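# Find the light check weight and place it on dish

## Task

Work out which of the four check weights is lighter than the rest, using the balance if needed (its pointer sits over white when the pans are equal and leans toward the lighter pan otherwise). Set that light weight lying flat on the red dish, with none of the other three on the dish. Nothing may end up inside or beneath any furniture. Every item other than the weights and the dish must finish resting directly on the same furniture it started on. The result must hold without a robot supporting anything, and at the end every gripper must be open and every arm moved away.

## Robot and tools

Robots: three identical i2rt Big YAM arms named arm1, arm2 and arm3. Each has six revolute joints, a two-finger gripper and a wrist camera. With joints 1 and 6 at zero and the hand level and pointing forward, the wrist camera rides on top of the hand and looks toward the fingertips. Reach is roughly 1.0 m from the joint 1 axis. Joints move at different speeds, so the hand can sweep a wide, curved path between postures. Cameras: arm1_cam_wrist, arm2_cam_wrist, arm3_cam_wrist, plus fixed room cameras room_a and room_b.

Frame: one shared scene frame, origin on the floor, +z up. The hand point is midway between the fingertips; the hand z axis runs along the fingers and the fingers open and close along its y axis. Hand poses are tied to each robot's true foot pose, which is never printed. Note that no tool takes a Cartesian pose: all motion is commanded in joint space.

execute_actions(actions, cameras): actions is a list holding exactly one action, or empty to just read state and images. The action is an object keyed by robot name (arm1, arm2, arm3); under each name goes {"joints": {...}}. Inside joints, each key is a joint name with an absolute target (not an offset), so each robot gets its own separate set of named values, any subset. Names, units and ranges:
- joint1_rad, -2.879 to 2.879 rad (tolerance 0.045): yaw of the whole arm about its foot, positive counter-clockwise from above; 0 means the arm extends the way its foot faces.
- joint2_rad, 0 to 3.141 rad (0.14): shoulder; 0 has the upper arm roughly level pointing backward, increasing raises it and then brings it forward.
- joint3_rad, 0 to 3.019 rad (0.09): elbow; 0 is fully folded, larger opens it.
- joint4_rad, -1.692 to 1.57 rad (0.055): hand pitch, positive tips fingers up.
- joint5_rad, -1.57 to 1.57 rad (0.03): sideways hand swing, positive toward the arm's right.
- joint6_rad, -2.094 to 2.094 rad (0.035): hand roll, positive clockwise viewed from behind the hand.
- gripper_m, 0 to 0.093 m (0.003): fingertip gap; grip force tops out near 50-62 N per pad, lower on some grippers.
All commanded motions start together and may finish at different times; one action lasts at most 15 s. Any unknown key or out-of-range number rejects the whole call and nothing moves. Joints or arms you omit may still be driving toward earlier targets. cameras is a list of camera names, or "all"; omitted or null also means all, [] means none; an unknown name rejects the call. The result gives each robot's state (joint_positions, joint_status, on_its_own) and images listed in order on the pictures line.

wait(seconds): 0 to 10 s with no new command; returns state and images like an empty action.
zoom_image(camera, region): enlarges part of that camera's most recent full image; region is [x0, y0, x1, y1] in pixels from the top-left, at most 504 by 504.
finished_scene(scene): ends the scene (pass its number) after the arms hold the last command; irreversible, and its result reports success and the next task. Replying without any tool call ends everything. If resuming after a summary, first send an empty execute_actions to learn the current scene and task.

Reading joint_status: off_target means the joint stopped short and may still be pushing. After contact_stop or time_out the joint usually holds where it stopped; but a timed-out joint may keep a target (its old one, or one no farther than 0.375, 0.375, 0.113, 0.225, 0.075, 0.3 rad for joints 1-6 from its position) and continue pushing, and on_its_own will list it; it may move on its own if freed. Relieve the push by commanding its reported position. "joint command not followed" (often with a cause line) means a safety check blocked that arm's joint targets, though its gripper target still runs; the blocked joints read not_followed and may be retried with later actions until valid targets are given or the path clears. Calls without an action never show this line. In on_its_own, "held at" is the held target, not the actual position. Loaded joints may sag. A target very close to the current position may produce no motion. If a stop is reported, remaining execute_actions, wait and finished_scene calls in that reply are skipped.

Cautions: arms do not stop on contact and can push hard; sustained pushing or holding loads heats motors. A MOTOR HOT line appears from 85 °C; at 100 °C that arm's motors and gripper go limp until cooled (OVER-TEMPERATURE FAULT), and its unfinished keys read limit_stop_at_motor_heat, so resend targets. Heat partly persists into later scenes. A hard squeeze between two robots fails and ends the run, and a hard collision may; the self/inter-arm check can react late and ignores fingers, gripper housings and wrist cameras, and nothing reports arm-to-arm contact. Objects touching robots do not count. Robots act independently. Loose objects may occasionally get nudged. Avoid drops, slips, slams and knocking anything out of the work area, onto the floor, or into or under furniture. The robot keeps its last command while you think, and faster robot motion is better.

Each tool is called as a command line: name --argument value for each argument, lists and objects as JSON in quotes; but a table of rows of numbers goes row by row, as --pt "numbers of a row", without its own name.

## Session

I'll start by looking at the current state.

execute_actions --actions '[]'

Scene clock: 0.00 s.
arm1.joint_positions: joint1_rad=-0.339 joint2_rad=+0.399 joint3_rad=+1.330 joint4_rad=-1.595 joint5_rad=-0.008 joint6_rad=+0.731 gripper_m=+0.095
arm1.joint_status: not commanded
arm1.hand: x=+1.0189 y=-0.2700 z=+1.2670 quat_wxyz=(-0.308, +0.043, -0.899, -0.307) (m; scene frame)
arm2.joint_positions: joint1_rad=+0.408 joint2_rad=+0.259 joint3_rad=+1.650 joint4_rad=-1.227 joint5_rad=-0.268 joint6_rad=+0.337 gripper_m=+0.094
arm2.joint_status: not commanded
arm2.hand: x=+0.0780 y=-0.0474 z=+1.6064 quat_wxyz=(-0.370, +0.449, -0.470, -0.664) (m; scene frame)
arm3.joint_positions: joint1_rad=-0.087 joint2_rad=+0.302 joint3_rad=+1.430 joint4_rad=-1.249 joint5_rad=+0.128 joint6_rad=-0.517 gripper_m=+0.095
arm3.joint_status: not commanded
arm3.hand: x=-0.9975 y=+0.4595 z=+1.3990 quat_wxyz=(-0.647, +0.515, -0.542, -0.150) (m; scene frame)
pictures: arm1_cam_wrist, arm2_cam_wrist, arm3_cam_wrist, room_a, room_b
Images, in order (width x height): arm1_cam_wrist 504x504, arm2_cam_wrist 504x504, arm3_cam_wrist 504x504, room_a 672x504, room_b 672x504.

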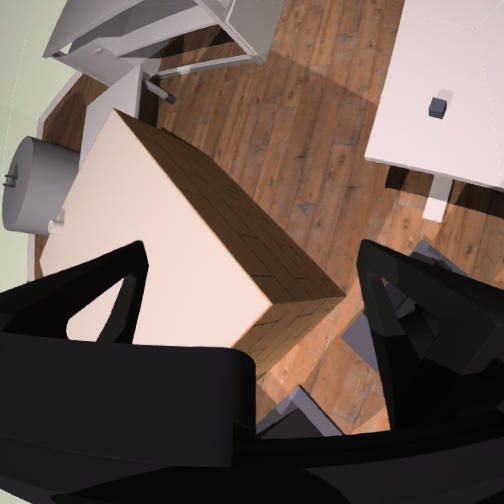

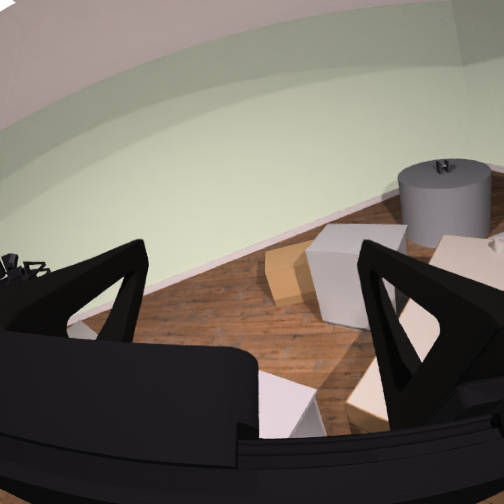

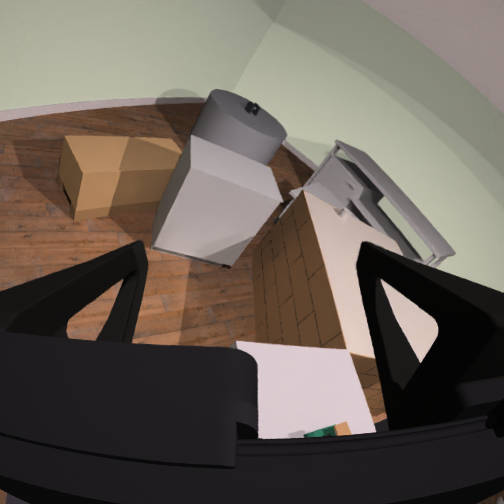

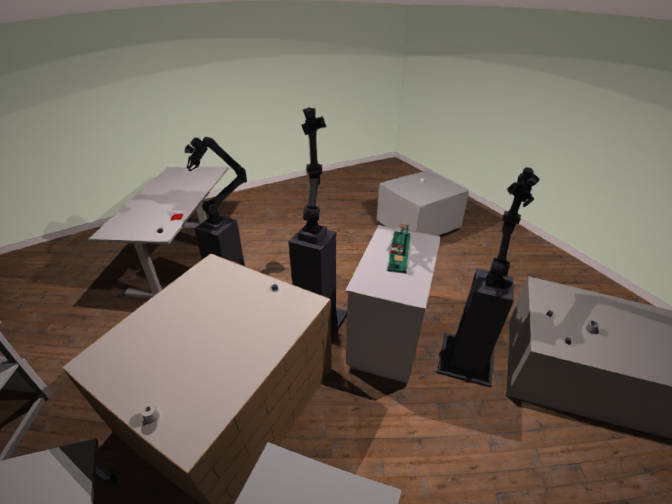

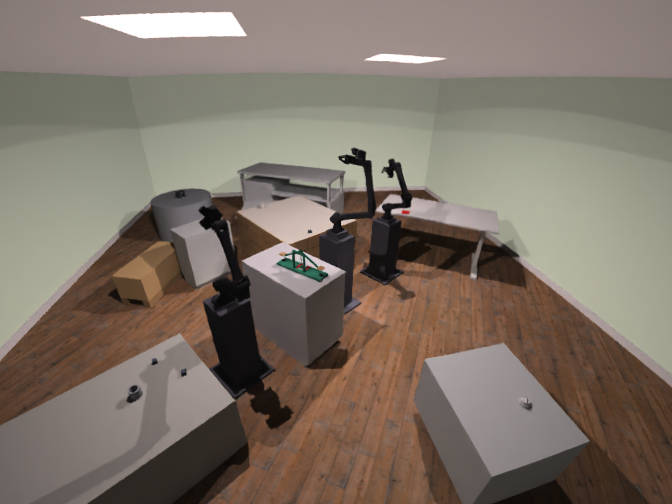

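zoom_image --camera "room_a" --region '[340, 200, 460, 300]'

zoom_image --camera "room_b" --region '[230, 220, 360, 310]'

zoom_image --camera "room_a" --region '[80, 130, 340, 320]'

zoom_image --camera "room_a" --region '[440, 240, 672, 420]'

Region (340, 200, 460, 300) of room_a's 672x504 image, scaled by 4.200, with more detail than that image has.

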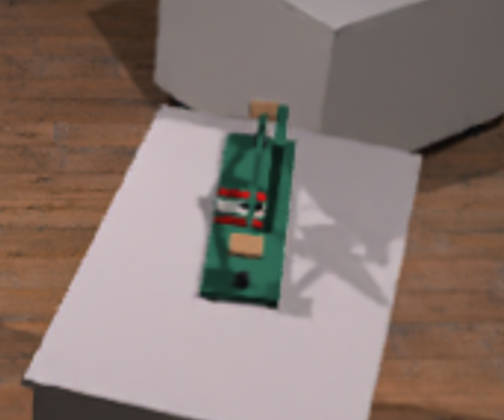

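Region (230, 220, 360, 310) of room_b's 672x504 image, scaled by 3.877, with more detail than that image has; it fills the top 349 rows of this view, and the rest is white.

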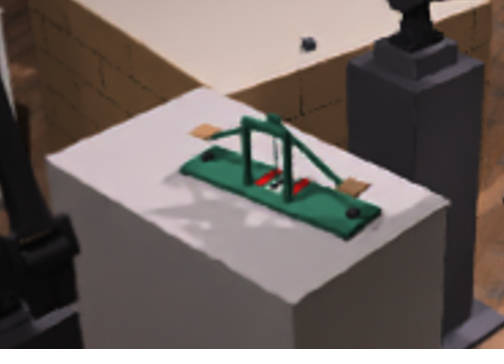

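Region (80, 130, 340, 320) of room_a's 672x504 image, scaled by 1.938, with more detail than that image has; it fills the top 368 rows of this view, and the rest is white.

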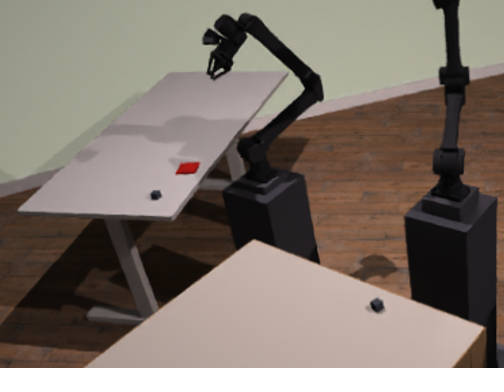

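Region (440, 240, 672, 420) of room_a's 672x504 image, scaled by 2.172, with more detail than that image has; it fills the top 391 rows of this view, and the rest is white.

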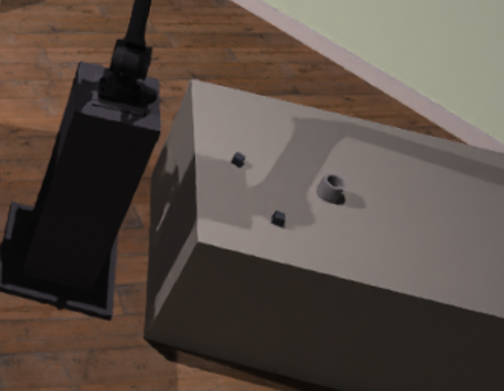

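execute_actions --actions '[{"arm1": {"joints": {"joint1_rad": -1.2, "joint2_rad": 1.5, "joint3_rad": 1.5, "joint4_rad": -1.4, "joint5_rad": 0, "joint6_rad": 0}}, "arm2": {"joints": {"joint1_rad": -0.3, "joint2_rad": 1.4, "joint3_rad": 1.3, "joint4_rad": -1.45, "joint5_rad": 0, "joint6_rad": 0}}, "arm3": {"joints": {"joint1_rad": 1.3, "joint2_rad": 1.7, "joint3_rad": 1.5, "joint4_rad": -1.3, "joint5_rad": 0, "joint6_rad": 0}}}]'

Scene clock: 7.47 s.
arm1.joint_positions: joint1_rad=-1.208 joint2_rad=+1.506 joint3_rad=+1.482 joint4_rad=-1.405 joint5_rad=-0.001 joint6_rad=+0.007 gripper_m=+0.095
arm1.joint_status: all done
arm1.hand: x=+1.4172 y=-0.3833 z=+1.0309 quat_wxyz=(-0.068, -0.027, -0.997, +0.004) (m; scene frame)
arm2.joint_positions: joint1_rad=-0.297 joint2_rad=+1.407 joint3_rad=+1.300 joint4_rad=-1.435 joint5_rad=-0.001 joint6_rad=+0.010 gripper_m=+0.094
arm2.joint_status: all done
arm2.hand: x=+0.3947 y=+0.2823 z=+1.1242 quat_wxyz=(-0.010, +0.407, -0.913, -0.005) (m; scene frame)
arm3.joint_positions: joint1_rad=+1.304 joint2_rad=+1.691 joint3_rad=+1.492 joint4_rad=-1.288 joint5_rad=+0.000 joint6_rad=-0.012 gripper_m=+0.095
arm3.joint_status: all done
arm3.hand: x=-1.4819 y=+0.7057 z=+0.9524 quat_wxyz=(-0.014, +0.951, -0.306, -0.039) (m; scene frame)
pictures: arm1_cam_wrist, arm2_cam_wrist, arm3_cam_wrist, room_a, room_b
Images, in order (width x height): arm1_cam_wrist 504x504, arm2_cam_wrist 504x504, arm3_cam_wrist 504x504, room_a 672x504, room_b 672x504.

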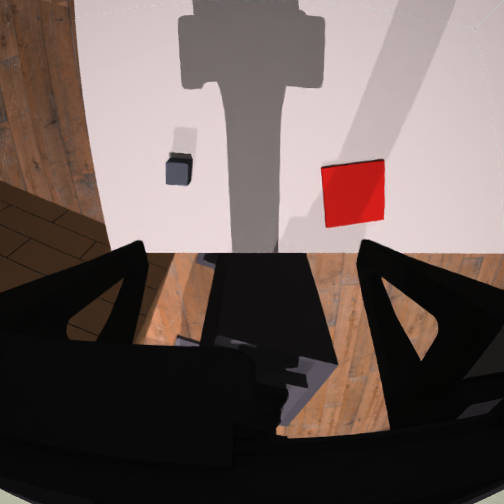

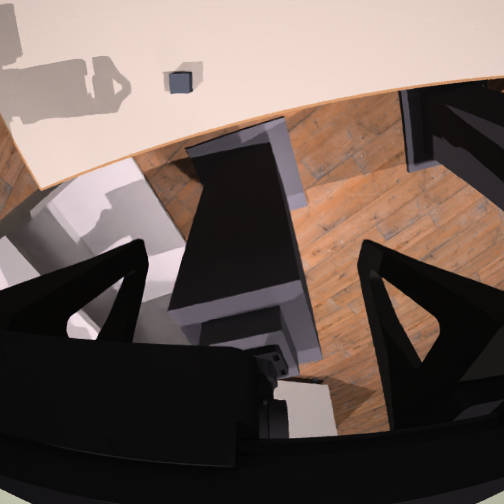

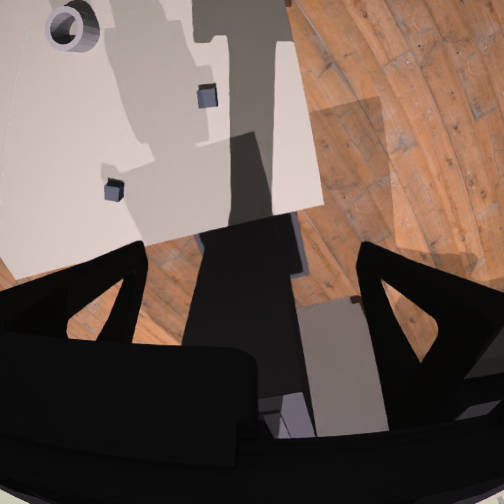

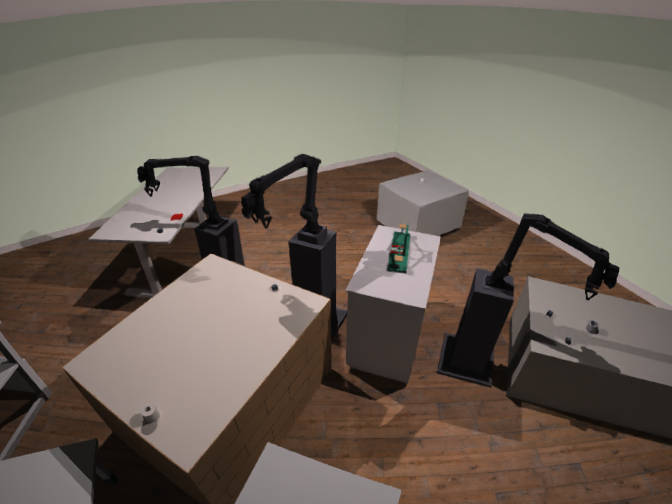

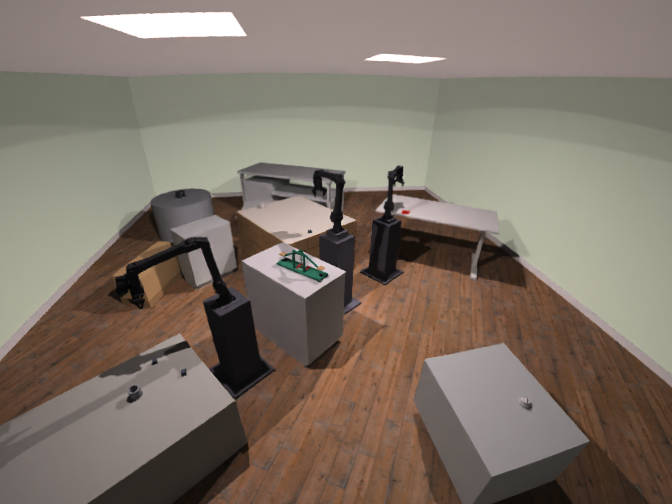

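execute_actions --actions '[{"arm1": {"joints": {"joint1_rad": -0.96, "joint2_rad": 1.471, "joint3_rad": 1.12, "joint4_rad": -1.22}}, "arm2": {"joints": {"joint1_rad": -0.06, "joint2_rad": 1.573, "joint3_rad": 0.992, "joint4_rad": -0.99}}, "arm3": {"joints": {"joint1_rad": 1.46, "joint2_rad": 1.96, "joint3_rad": 1.22, "joint4_rad": -0.83}}}]'

Scene clock: 19.47 s.
arm1.joint_positions: joint1_rad=-0.950 joint2_rad=+1.468 joint3_rad=+1.111 joint4_rad=-1.235 joint5_rad=-0.001 joint6_rad=+0.005 gripper_m=+0.095
arm1.joint_status: all done
arm1.hand: x=+1.3299 y=-0.2772 z=+0.9052 quat_wxyz=(+0.013, +0.103, -0.995, +0.003) (m; scene frame)
arm2.joint_positions: joint1_rad=-0.049 joint2_rad=+1.584 joint3_rad=+0.984 joint4_rad=-1.005 joint5_rad=-0.001 joint6_rad=+0.008 gripper_m=+0.094
arm2.joint_status: all done
arm2.hand: x=+0.3037 y=+0.3283 z=+0.9425 quat_wxyz=(+0.018, +0.518, -0.855, +0.009) (m; scene frame)
arm3.joint_positions: joint1_rad=+1.462 joint2_rad=+1.956 joint3_rad=+1.196 joint4_rad=-0.842 joint5_rad=+0.000 joint6_rad=-0.010 gripper_m=+0.095
arm3.joint_status: all done
arm3.hand: x=-1.4960 y=+0.6197 z=+0.7219 quat_wxyz=(+0.003, +0.973, -0.231, +0.015) (m; scene frame)
pictures: arm1_cam_wrist, arm2_cam_wrist, arm3_cam_wrist, room_a, room_b
Images, in order (width x height): arm1_cam_wrist 504x504, arm2_cam_wrist 504x504, arm3_cam_wrist 504x504, room_a 672x504, room_b 672x504.

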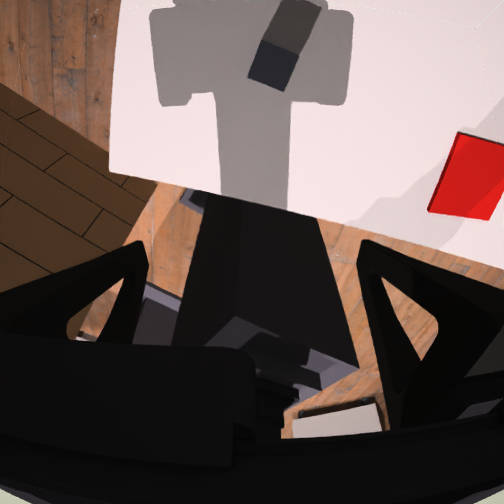

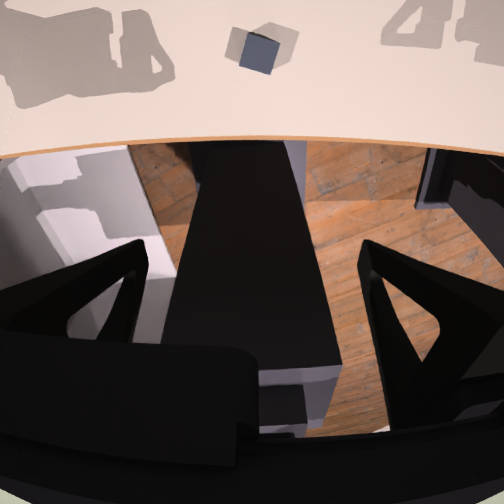

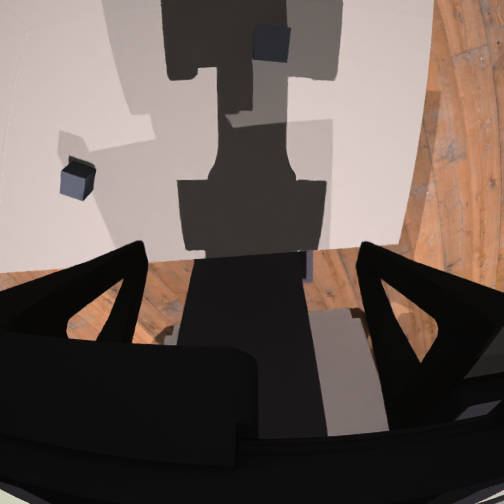

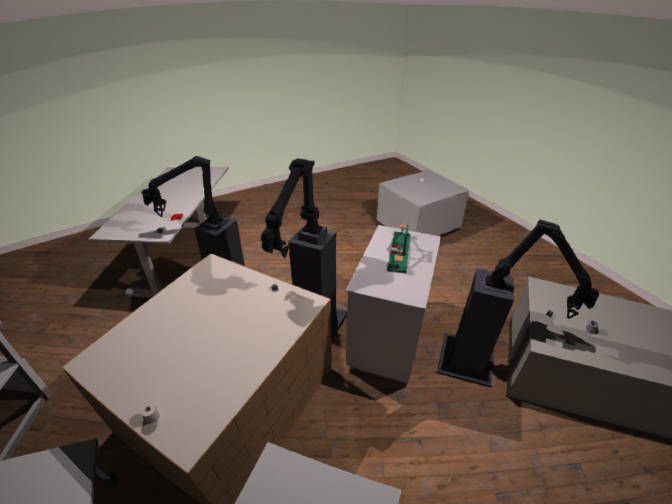

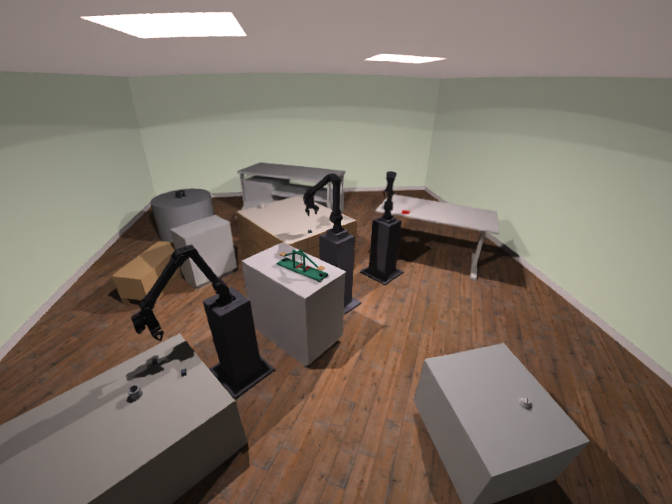

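zoom_image --camera "arm2_cam_wrist" --region '[190, 0, 330, 140]'

zoom_image --camera "arm3_cam_wrist" --region '[190, 0, 330, 140]'

zoom_image --camera "arm1_cam_wrist" --region '[190, 0, 330, 140]'

Region (190, 0, 330, 140) of arm2_cam_wrist's 504x504 image, scaled by 3.600, with more detail than that image has.

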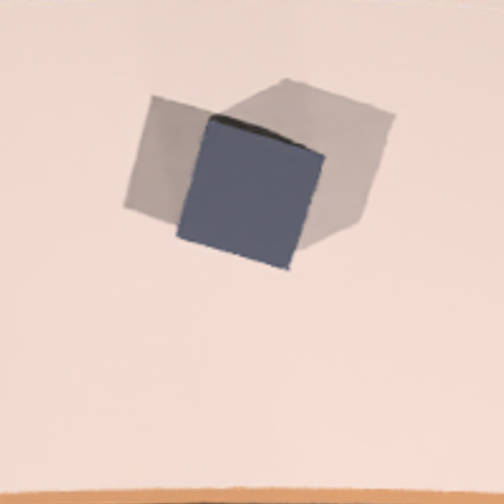

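Region (190, 0, 330, 140) of arm3_cam_wrist's 504x504 image, scaled by 3.600, with more detail than that image has.

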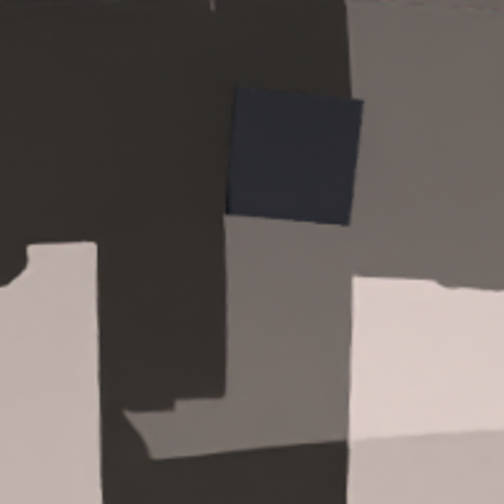

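Region (190, 0, 330, 140) of arm1_cam_wrist's 504x504 image, scaled by 3.600, with more detail than that image has.

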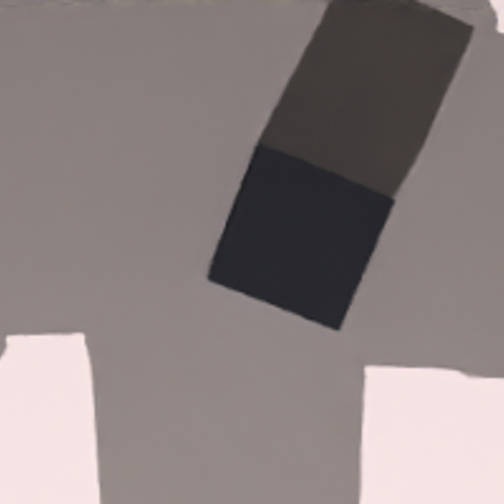

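execute_actions --actions '[{"arm1": {"joints": {"joint1_rad": -0.985, "joint2_rad": 1.731, "joint3_rad": 1.10, "joint4_rad": -0.918, "joint6_rad": 0.355}}, "arm2": {"joints": {"joint1_rad": -0.07, "joint2_rad": 1.996, "joint3_rad": 1.035, "joint4_rad": -0.58, "joint6_rad": 0.31}}, "arm3": {"joints": {"joint1_rad": 1.43, "joint2_rad": 2.374, "joint3_rad": 1.445, "joint4_rad": -0.612, "joint6_rad": 0.07}}}]'

Scene clock: 31.70 s.
arm1.joint_positions: joint1_rad=-0.978 joint2_rad=+1.740 joint3_rad=+1.091 joint4_rad=-0.933 joint5_rad=-0.001 joint6_rad=+0.347 gripper_m=+0.095
arm1.joint_status: all done
arm1.hand: x=+1.3817 y=-0.2796 z=+0.7861 quat_wxyz=(+0.007, -0.082, -0.997, +0.004) (m; scene frame)
arm2.joint_positions: joint1_rad=-0.057 joint2_rad=+2.013 joint3_rad=+1.005 joint4_rad=-0.595 joint5_rad=-0.001 joint6_rad=+0.300 gripper_m=+0.094
arm2.joint_status: all done
arm2.hand: x=+0.3239 y=+0.3613 z=+0.7705 quat_wxyz=(+0.015, +0.385, -0.923, +0.011) (m; scene frame)
arm3.joint_positions: joint1_rad=+1.431 joint2_rad=+2.382 joint3_rad=+1.433 joint4_rad=-0.617 joint5_rad=+0.000 joint6_rad=+0.058 gripper_m=+0.095
arm3.joint_status: all done
arm3.hand: x=-1.5503 y=+0.6676 z=+0.5606 quat_wxyz=(-0.001, +0.960, -0.279, -0.002) (m; scene frame)
pictures: arm1_cam_wrist, arm2_cam_wrist, arm3_cam_wrist, room_a, room_b
Images, in order (width x height): arm1_cam_wrist 504x504, arm2_cam_wrist 504x504, arm3_cam_wrist 504x504, room_a 672x504, room_b 672x504.

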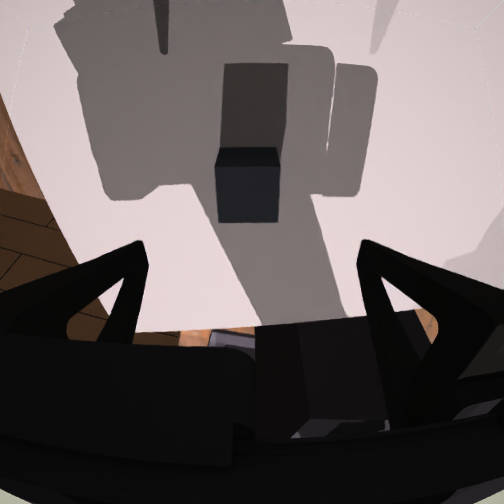

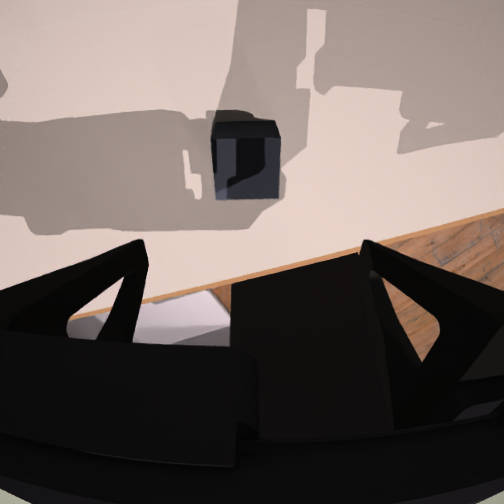

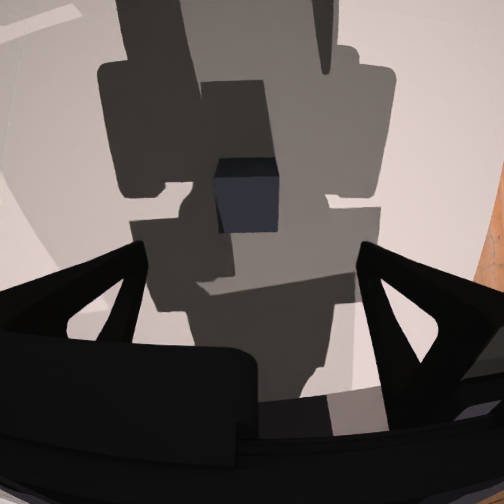

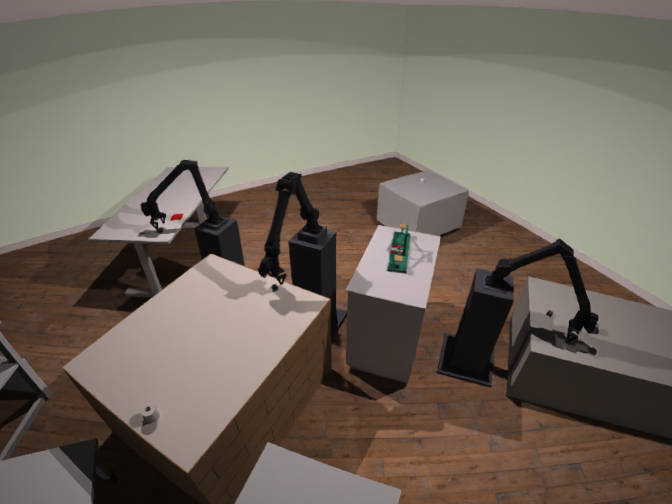

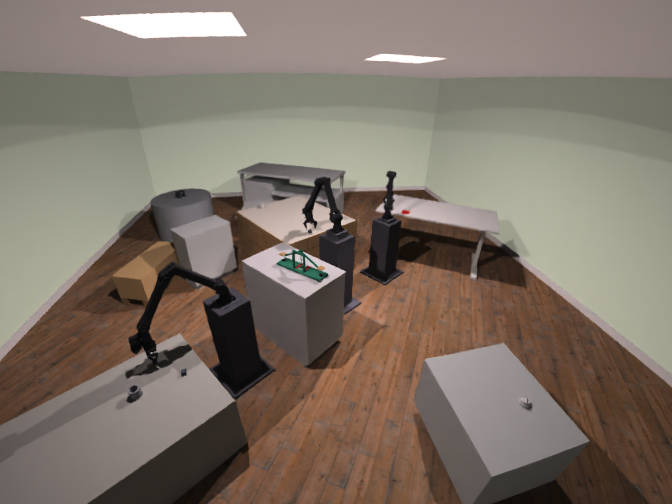

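execute_actions --actions '[{"arm1": {"joints": {"joint1_rad": -1.58, "joint2_rad": 1.57, "joint3_rad": 1.088, "joint4_rad": -1.06, "joint6_rad": 0.0}}, "arm2": {"joints": {"joint1_rad": -0.082, "joint2_rad": 2.113, "joint3_rad": 1.09, "joint4_rad": -0.485}}, "arm3": {"joints": {"joint2_rad": 2.469, "joint3_rad": 1.505, "joint4_rad": -0.582}}}]' --cameras '["arm1_cam_wrist", "arm2_cam_wrist", "arm3_cam_wrist"]'

Scene clock: 38.93 s.
arm1.joint_positions: joint1_rad=-1.585 joint2_rad=+1.553 joint3_rad=+1.086 joint4_rad=-1.046 joint5_rad=+0.000 joint6_rad=+0.008 gripper_m=+0.095
arm1.joint_status: all done
arm1.hand: x=+1.3346 y=-0.5421 z=+0.8647 quat_wxyz=(-0.026, -0.214, -0.976, +0.009) (m; scene frame)
arm2.joint_positions: joint1_rad=-0.070 joint2_rad=+2.115 joint3_rad=+1.070 joint4_rad=-0.498 joint5_rad=-0.001 joint6_rad=+0.300 gripper_m=+0.094
arm2.joint_status: all done
arm2.hand: x=+0.3448 y=+0.3877 z=+0.7383 quat_wxyz=(-0.007, +0.378, -0.926, -0.008) (m; scene frame)
arm3.joint_positions: joint1_rad=+1.431 joint2_rad=+2.451 joint3_rad=+1.486 joint4_rad=-0.591 joint5_rad=+0.000 joint6_rad=+0.058 gripper_m=+0.095
arm3.joint_status: all done
arm3.hand: x=-1.5602 y=+0.6732 z=+0.5345 quat_wxyz=(-0.002, +0.960, -0.279, -0.007) (m; scene frame)
pictures: arm1_cam_wrist, arm2_cam_wrist, arm3_cam_wrist
Images, in order (width x height): arm1_cam_wrist 504x504, arm2_cam_wrist 504x504, arm3_cam_wrist 504x504.

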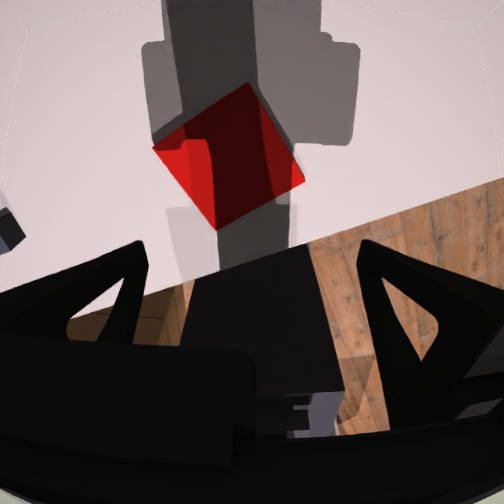

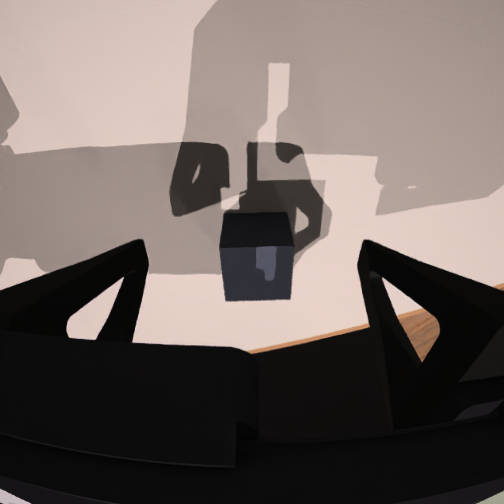

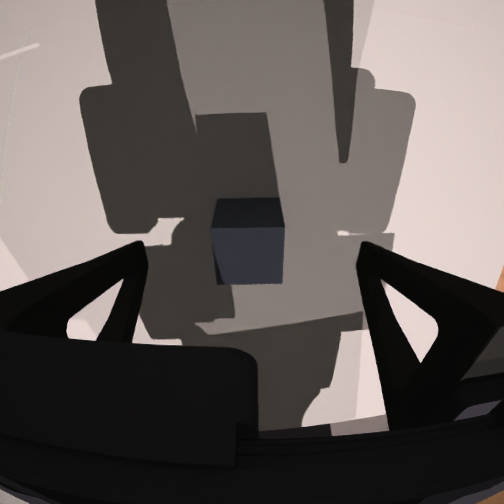

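execute_actions --actions '[{"arm2": {"joints": {"joint2_rad": 2.135, "gripper_m": 0.02}}, "arm3": {"joints": {"joint2_rad": 2.48, "gripper_m": 0.02}}}]' --cameras '["arm2_cam_wrist", "arm3_cam_wrist"]'

Scene clock: 43.90 s.
arm1.joint_positions: joint1_rad=-1.585 joint2_rad=+1.553 joint3_rad=+1.086 joint4_rad=-1.046 joint5_rad=+0.000 joint6_rad=+0.007 gripper_m=+0.095
arm1.joint_status: not commanded
arm1.hand: x=+1.3346 y=-0.5421 z=+0.8647 quat_wxyz=(-0.026, -0.214, -0.976, +0.009) (m; scene frame)
arm2.joint_positions: joint1_rad=-0.071 joint2_rad=+2.123 joint3_rad=+1.070 joint4_rad=-0.498 joint5_rad=+0.001 joint6_rad=+0.301 gripper_m=+0.029
arm2.joint_status: gripper_m off_target (ended at +0.029, target +0.020); the others done
arm2.hand: x=+0.3441 y=+0.3856 z=+0.7350 quat_wxyz=(-0.005, +0.378, -0.926, -0.005) (m; scene frame)
arm3.joint_positions: joint1_rad=+1.431 joint2_rad=+2.451 joint3_rad=+1.486 joint4_rad=-0.591 joint5_rad=-0.002 joint6_rad=+0.059 gripper_m=+0.027
arm3.joint_status: gripper_m off_target (ended at +0.027, target +0.020); the others done
arm3.hand: x=-1.5603 y=+0.6729 z=+0.5345 quat_wxyz=(-0.001, +0.960, -0.279, -0.007) (m; scene frame)
pictures: arm2_cam_wrist, arm3_cam_wrist
Images, in order (width x height): arm2_cam_wrist 504x504, arm3_cam_wrist 504x504.

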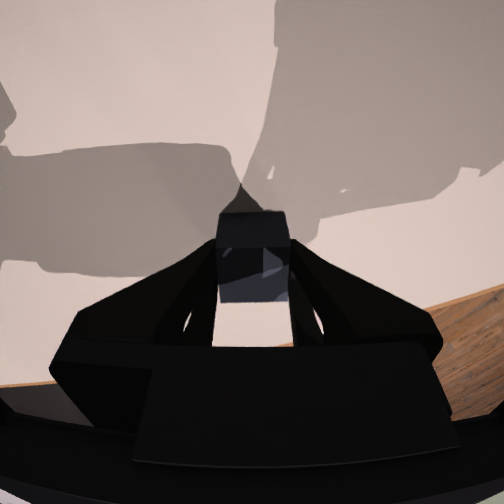

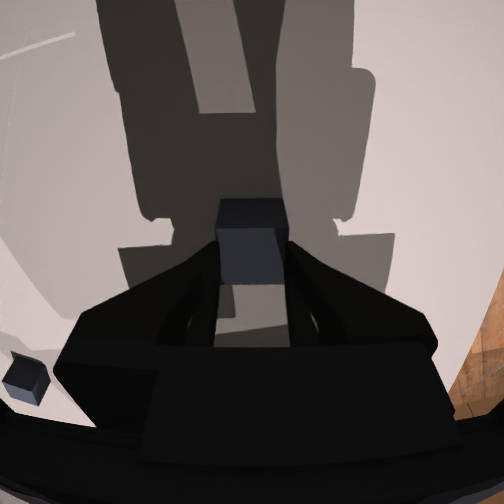

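zoom_image --camera "arm3_cam_wrist" --region '[172, 180, 332, 340]'

zoom_image --camera "arm2_cam_wrist" --region '[172, 180, 332, 340]'

Region (172, 180, 332, 340) of arm3_cam_wrist's 504x504 image, scaled by 3.150, with more detail than that image has.

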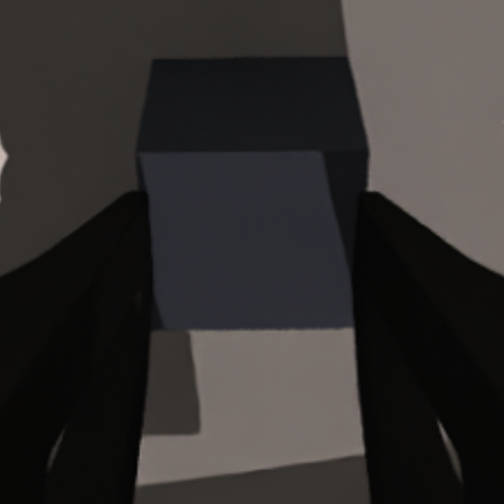

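Region (172, 180, 332, 340) of arm2_cam_wrist's 504x504 image, scaled by 3.150, with more detail than that image has.

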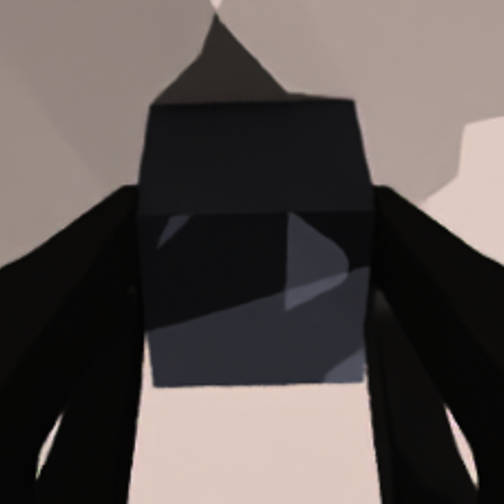

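execute_actions --actions '[{"arm2": {"joints": {"joint2_rad": 2.15, "gripper_m": 0.045}}, "arm3": {"joints": {"joint2_rad": 2.5, "joint4_rad": -0.555, "gripper_m": 0.045}}}]' --cameras '["arm2_cam_wrist", "arm3_cam_wrist"]'

Scene clock: 46.80 s.
arm1.joint_positions: joint1_rad=-1.585 joint2_rad=+1.553 joint3_rad=+1.086 joint4_rad=-1.046 joint5_rad=+0.000 joint6_rad=+0.007 gripper_m=+0.095
arm1.joint_status: not commanded
arm1.hand: x=+1.3346 y=-0.5421 z=+0.8647 quat_wxyz=(-0.026, -0.214, -0.976, +0.009) (m; scene frame)
arm2.joint_positions: joint1_rad=-0.071 joint2_rad=+2.143 joint3_rad=+1.070 joint4_rad=-0.498 joint5_rad=+0.001 joint6_rad=+0.301 gripper_m=+0.045
arm2.joint_status: all done
arm2.hand: x=+0.3412 y=+0.3803 z=+0.7259 quat_wxyz=(+0.003, +0.378, -0.926, +0.001) (m; scene frame)
arm3.joint_positions: joint1_rad=+1.431 joint2_rad=+2.477 joint3_rad=+1.486 joint4_rad=-0.568 joint5_rad=-0.002 joint6_rad=+0.059 gripper_m=+0.045
arm3.joint_status: all done
arm3.hand: x=-1.5565 y=+0.6708 z=+0.5202 quat_wxyz=(-0.001, +0.960, -0.279, -0.005) (m; scene frame)
pictures: arm2_cam_wrist, arm3_cam_wrist
Images, in order (width x height): arm2_cam_wrist 504x504, arm3_cam_wrist 504x504.

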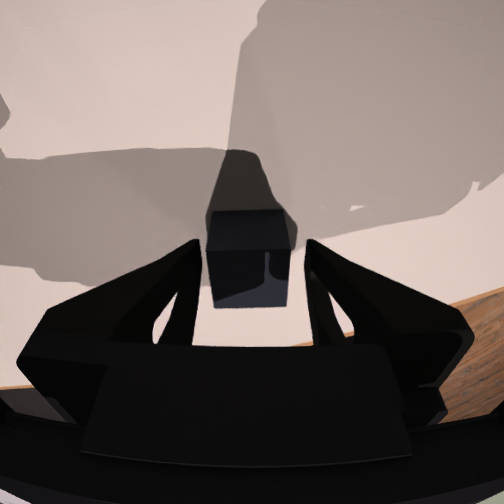

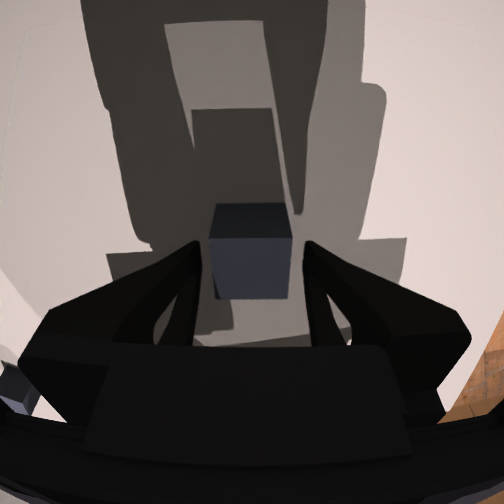

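Good depth now. Close both grippers.

execute_actions --actions '[{"arm2": {"joints": {"gripper_m": 0.018}}, "arm3": {"joints": {"gripper_m": 0.018}}}]' --cameras '["arm2_cam_wrist", "arm3_cam_wrist"]'

Scene clock: 47.57 s.
arm1.joint_positions: joint1_rad=-1.585 joint2_rad=+1.553 joint3_rad=+1.086 joint4_rad=-1.046 joint5_rad=+0.000 joint6_rad=+0.007 gripper_m=+0.095
arm1.joint_status: not commanded
arm1.hand: x=+1.3346 y=-0.5421 z=+0.8647 quat_wxyz=(-0.026, -0.214, -0.976, +0.009) (m; scene frame)
arm2.joint_positions: joint1_rad=-0.071 joint2_rad=+2.143 joint3_rad=+1.070 joint4_rad=-0.497 joint5_rad=+0.000 joint6_rad=+0.301 gripper_m=+0.029
arm2.joint_status: gripper_m off_target (ended at +0.029, target +0.018)
arm2.hand: x=+0.3411 y=+0.3804 z=+0.7259 quat_wxyz=(+0.003, +0.378, -0.926, +0.001) (m; scene frame)
arm3.joint_positions: joint1_rad=+1.431 joint2_rad=+2.477 joint3_rad=+1.486 joint4_rad=-0.568 joint5_rad=-0.002 joint6_rad=+0.059 gripper_m=+0.029
arm3.joint_status: gripper_m off_target (ended at +0.029, target +0.018)
arm3.hand: x=-1.5566 y=+0.6708 z=+0.5202 quat_wxyz=(-0.001, +0.960, -0.279, -0.006) (m; scene frame)
pictures: arm2_cam_wrist, arm3_cam_wrist
Images, in order (width x height): arm2_cam_wrist 504x504, arm3_cam_wrist 504x504.

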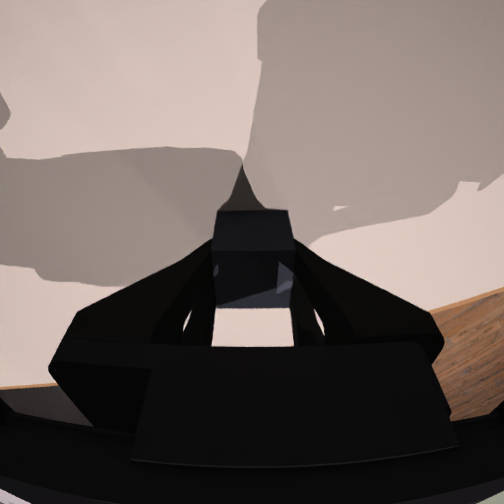

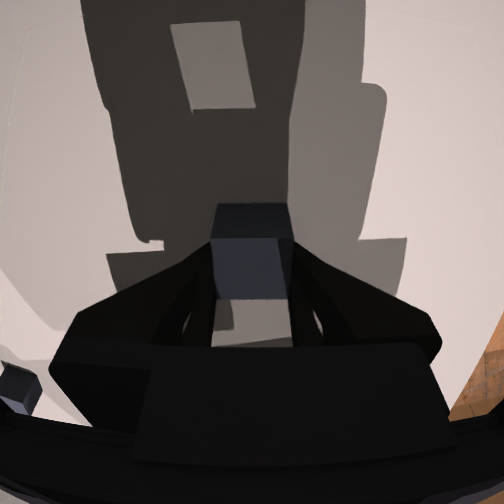

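execute_actions --actions '[{"arm2": {"joints": {"joint1_rad": 1.75, "joint2_rad": 1.3, "joint3_rad": 1.45, "joint4_rad": -1.35, "joint6_rad": 0}}, "arm3": {"joints": {"joint1_rad": -1.1, "joint2_rad": 1.3, "joint3_rad": 1.45, "joint4_rad": -1.35, "joint6_rad": 0}}}]' --cameras '["arm2_cam_wrist", "arm3_cam_wrist", "room_a", "room_b"]'

Scene clock: 52.17 s.
arm1.joint_positions: joint1_rad=-1.585 joint2_rad=+1.553 joint3_rad=+1.086 joint4_rad=-1.046 joint5_rad=+0.000 joint6_rad=+0.007 gripper_m=+0.095
arm1.joint_status: not commanded
arm1.hand: x=+1.3346 y=-0.5421 z=+0.8647 quat_wxyz=(-0.026, -0.214, -0.976, +0.009) (m; scene frame)
arm2.joint_positions: joint1_rad=+1.750 joint2_rad=+1.311 joint3_rad=+1.450 joint4_rad=-1.340 joint5_rad=-0.002 joint6_rad=+0.009 gripper_m=+0.029
arm2.joint_status: all done
arm2.hand: x=-0.3220 y=+0.0837 z=+1.2373 quat_wxyz=(-0.019, +0.975, -0.125, -0.185) (m; scene frame)
arm3.joint_positions: joint1_rad=-1.105 joint2_rad=+1.304 joint3_rad=+1.452 joint4_rad=-1.339 joint5_rad=+0.001 joint6_rad=+0.011 gripper_m=+0.029
arm3.joint_status: all done
arm3.hand: x=-0.6010 y=+0.4363 z=+1.1174 quat_wxyz=(-0.189, +0.043, -0.981, -0.010) (m; scene frame)
pictures: arm2_cam_wrist, arm3_cam_wrist, room_a, room_b
Images, in order (width x height): arm2_cam_wrist 504x504, arm3_cam_wrist 504x504, room_a 672x504, room_b 672x504.

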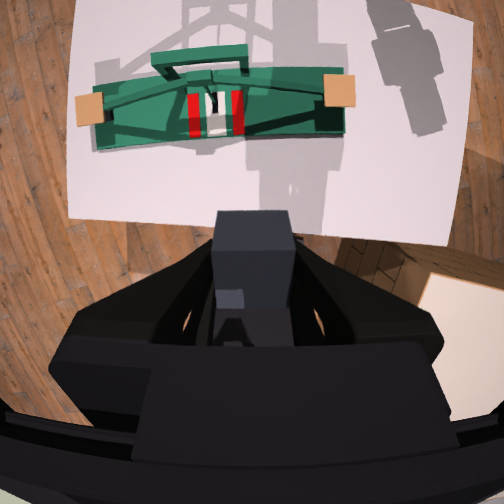

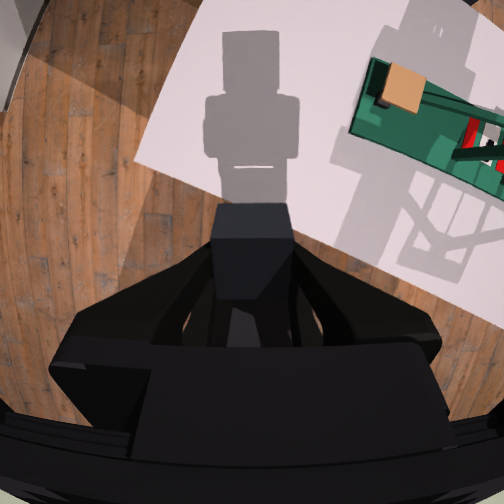

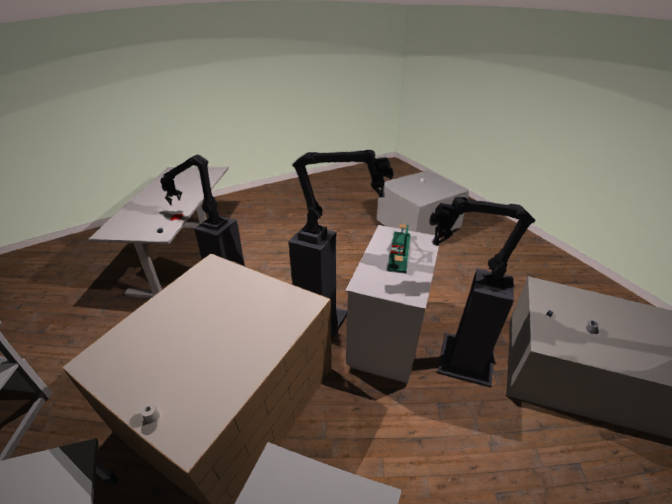

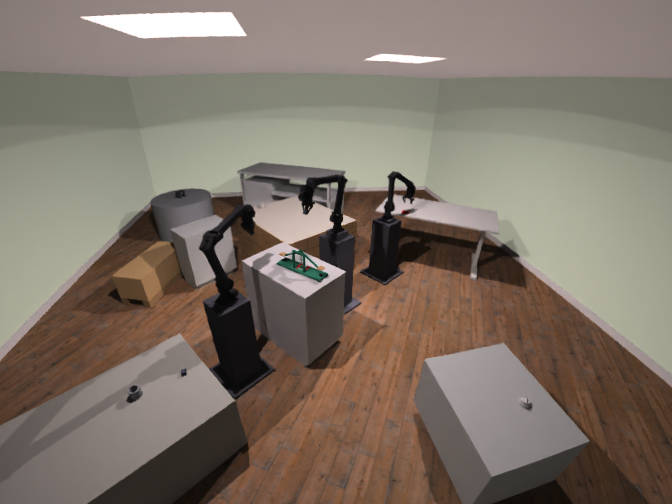

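execute_actions --actions '[{"arm2": {"joints": {"joint1_rad": 2.15, "joint2_rad": 2.14, "joint3_rad": 1.94, "joint4_rad": -1.345, "joint6_rad": -1.215}}, "arm3": {"joints": {"joint1_rad": -1.408, "joint2_rad": 1.965, "joint3_rad": 1.97, "joint4_rad": -1.555, "joint6_rad": -1.575}}}]' --cameras '["arm2_cam_wrist", "arm3_cam_wrist", "room_a", "room_b"]'

Scene clock: 63.60 s.
arm1.joint_positions: joint1_rad=-1.585 joint2_rad=+1.553 joint3_rad=+1.086 joint4_rad=-1.046 joint5_rad=+0.000 joint6_rad=+0.007 gripper_m=+0.095
arm1.joint_status: not commanded
arm1.hand: x=+1.3346 y=-0.5421 z=+0.8647 quat_wxyz=(-0.026, -0.214, -0.976, +0.009) (m; scene frame)
arm2.joint_positions: joint1_rad=+2.159 joint2_rad=+2.167 joint3_rad=+1.877 joint4_rad=-1.343 joint5_rad=-0.002 joint6_rad=-1.205 gripper_m=+0.029
arm2.joint_status: all done
arm2.hand: x=-0.5124 y=-0.1329 z=+0.9526 quat_wxyz=(+0.016, +0.775, +0.632, +0.024) (m; scene frame)
arm3.joint_positions: joint1_rad=-1.410 joint2_rad=+1.978 joint3_rad=+1.920 joint4_rad=-1.542 joint5_rad=+0.000 joint6_rad=-1.563 gripper_m=+0.029
arm3.joint_status: all done
arm3.hand: x=-0.4599 y=+0.2670 z=+0.9589 quat_wxyz=(+0.009, +0.627, -0.778, -0.011) (m; scene frame)
pictures: arm2_cam_wrist, arm3_cam_wrist, room_a, room_b
Images, in order (width x height): arm2_cam_wrist 504x504, arm3_cam_wrist 504x504, room_a 672x504, room_b 672x504.

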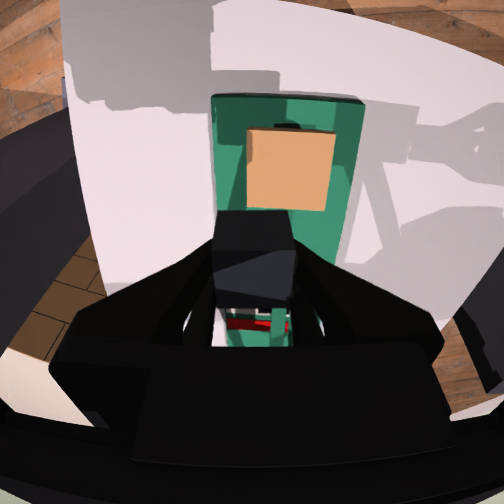

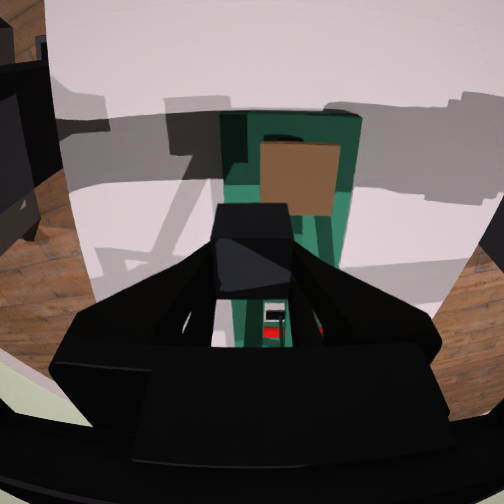

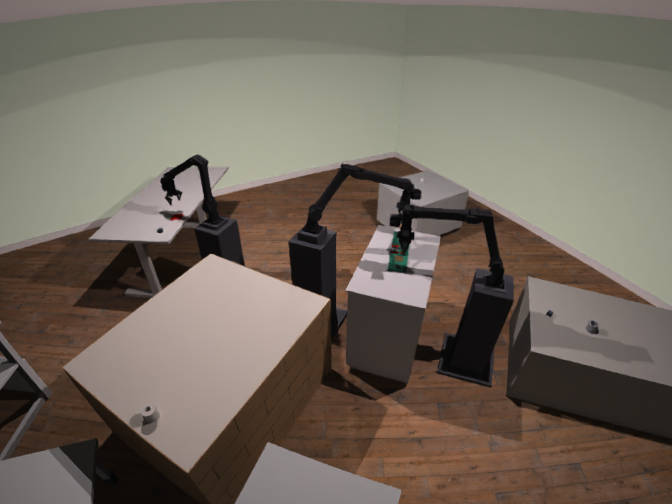

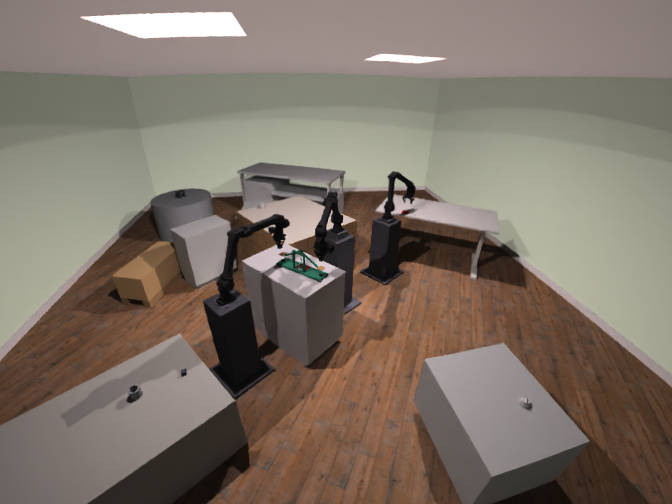

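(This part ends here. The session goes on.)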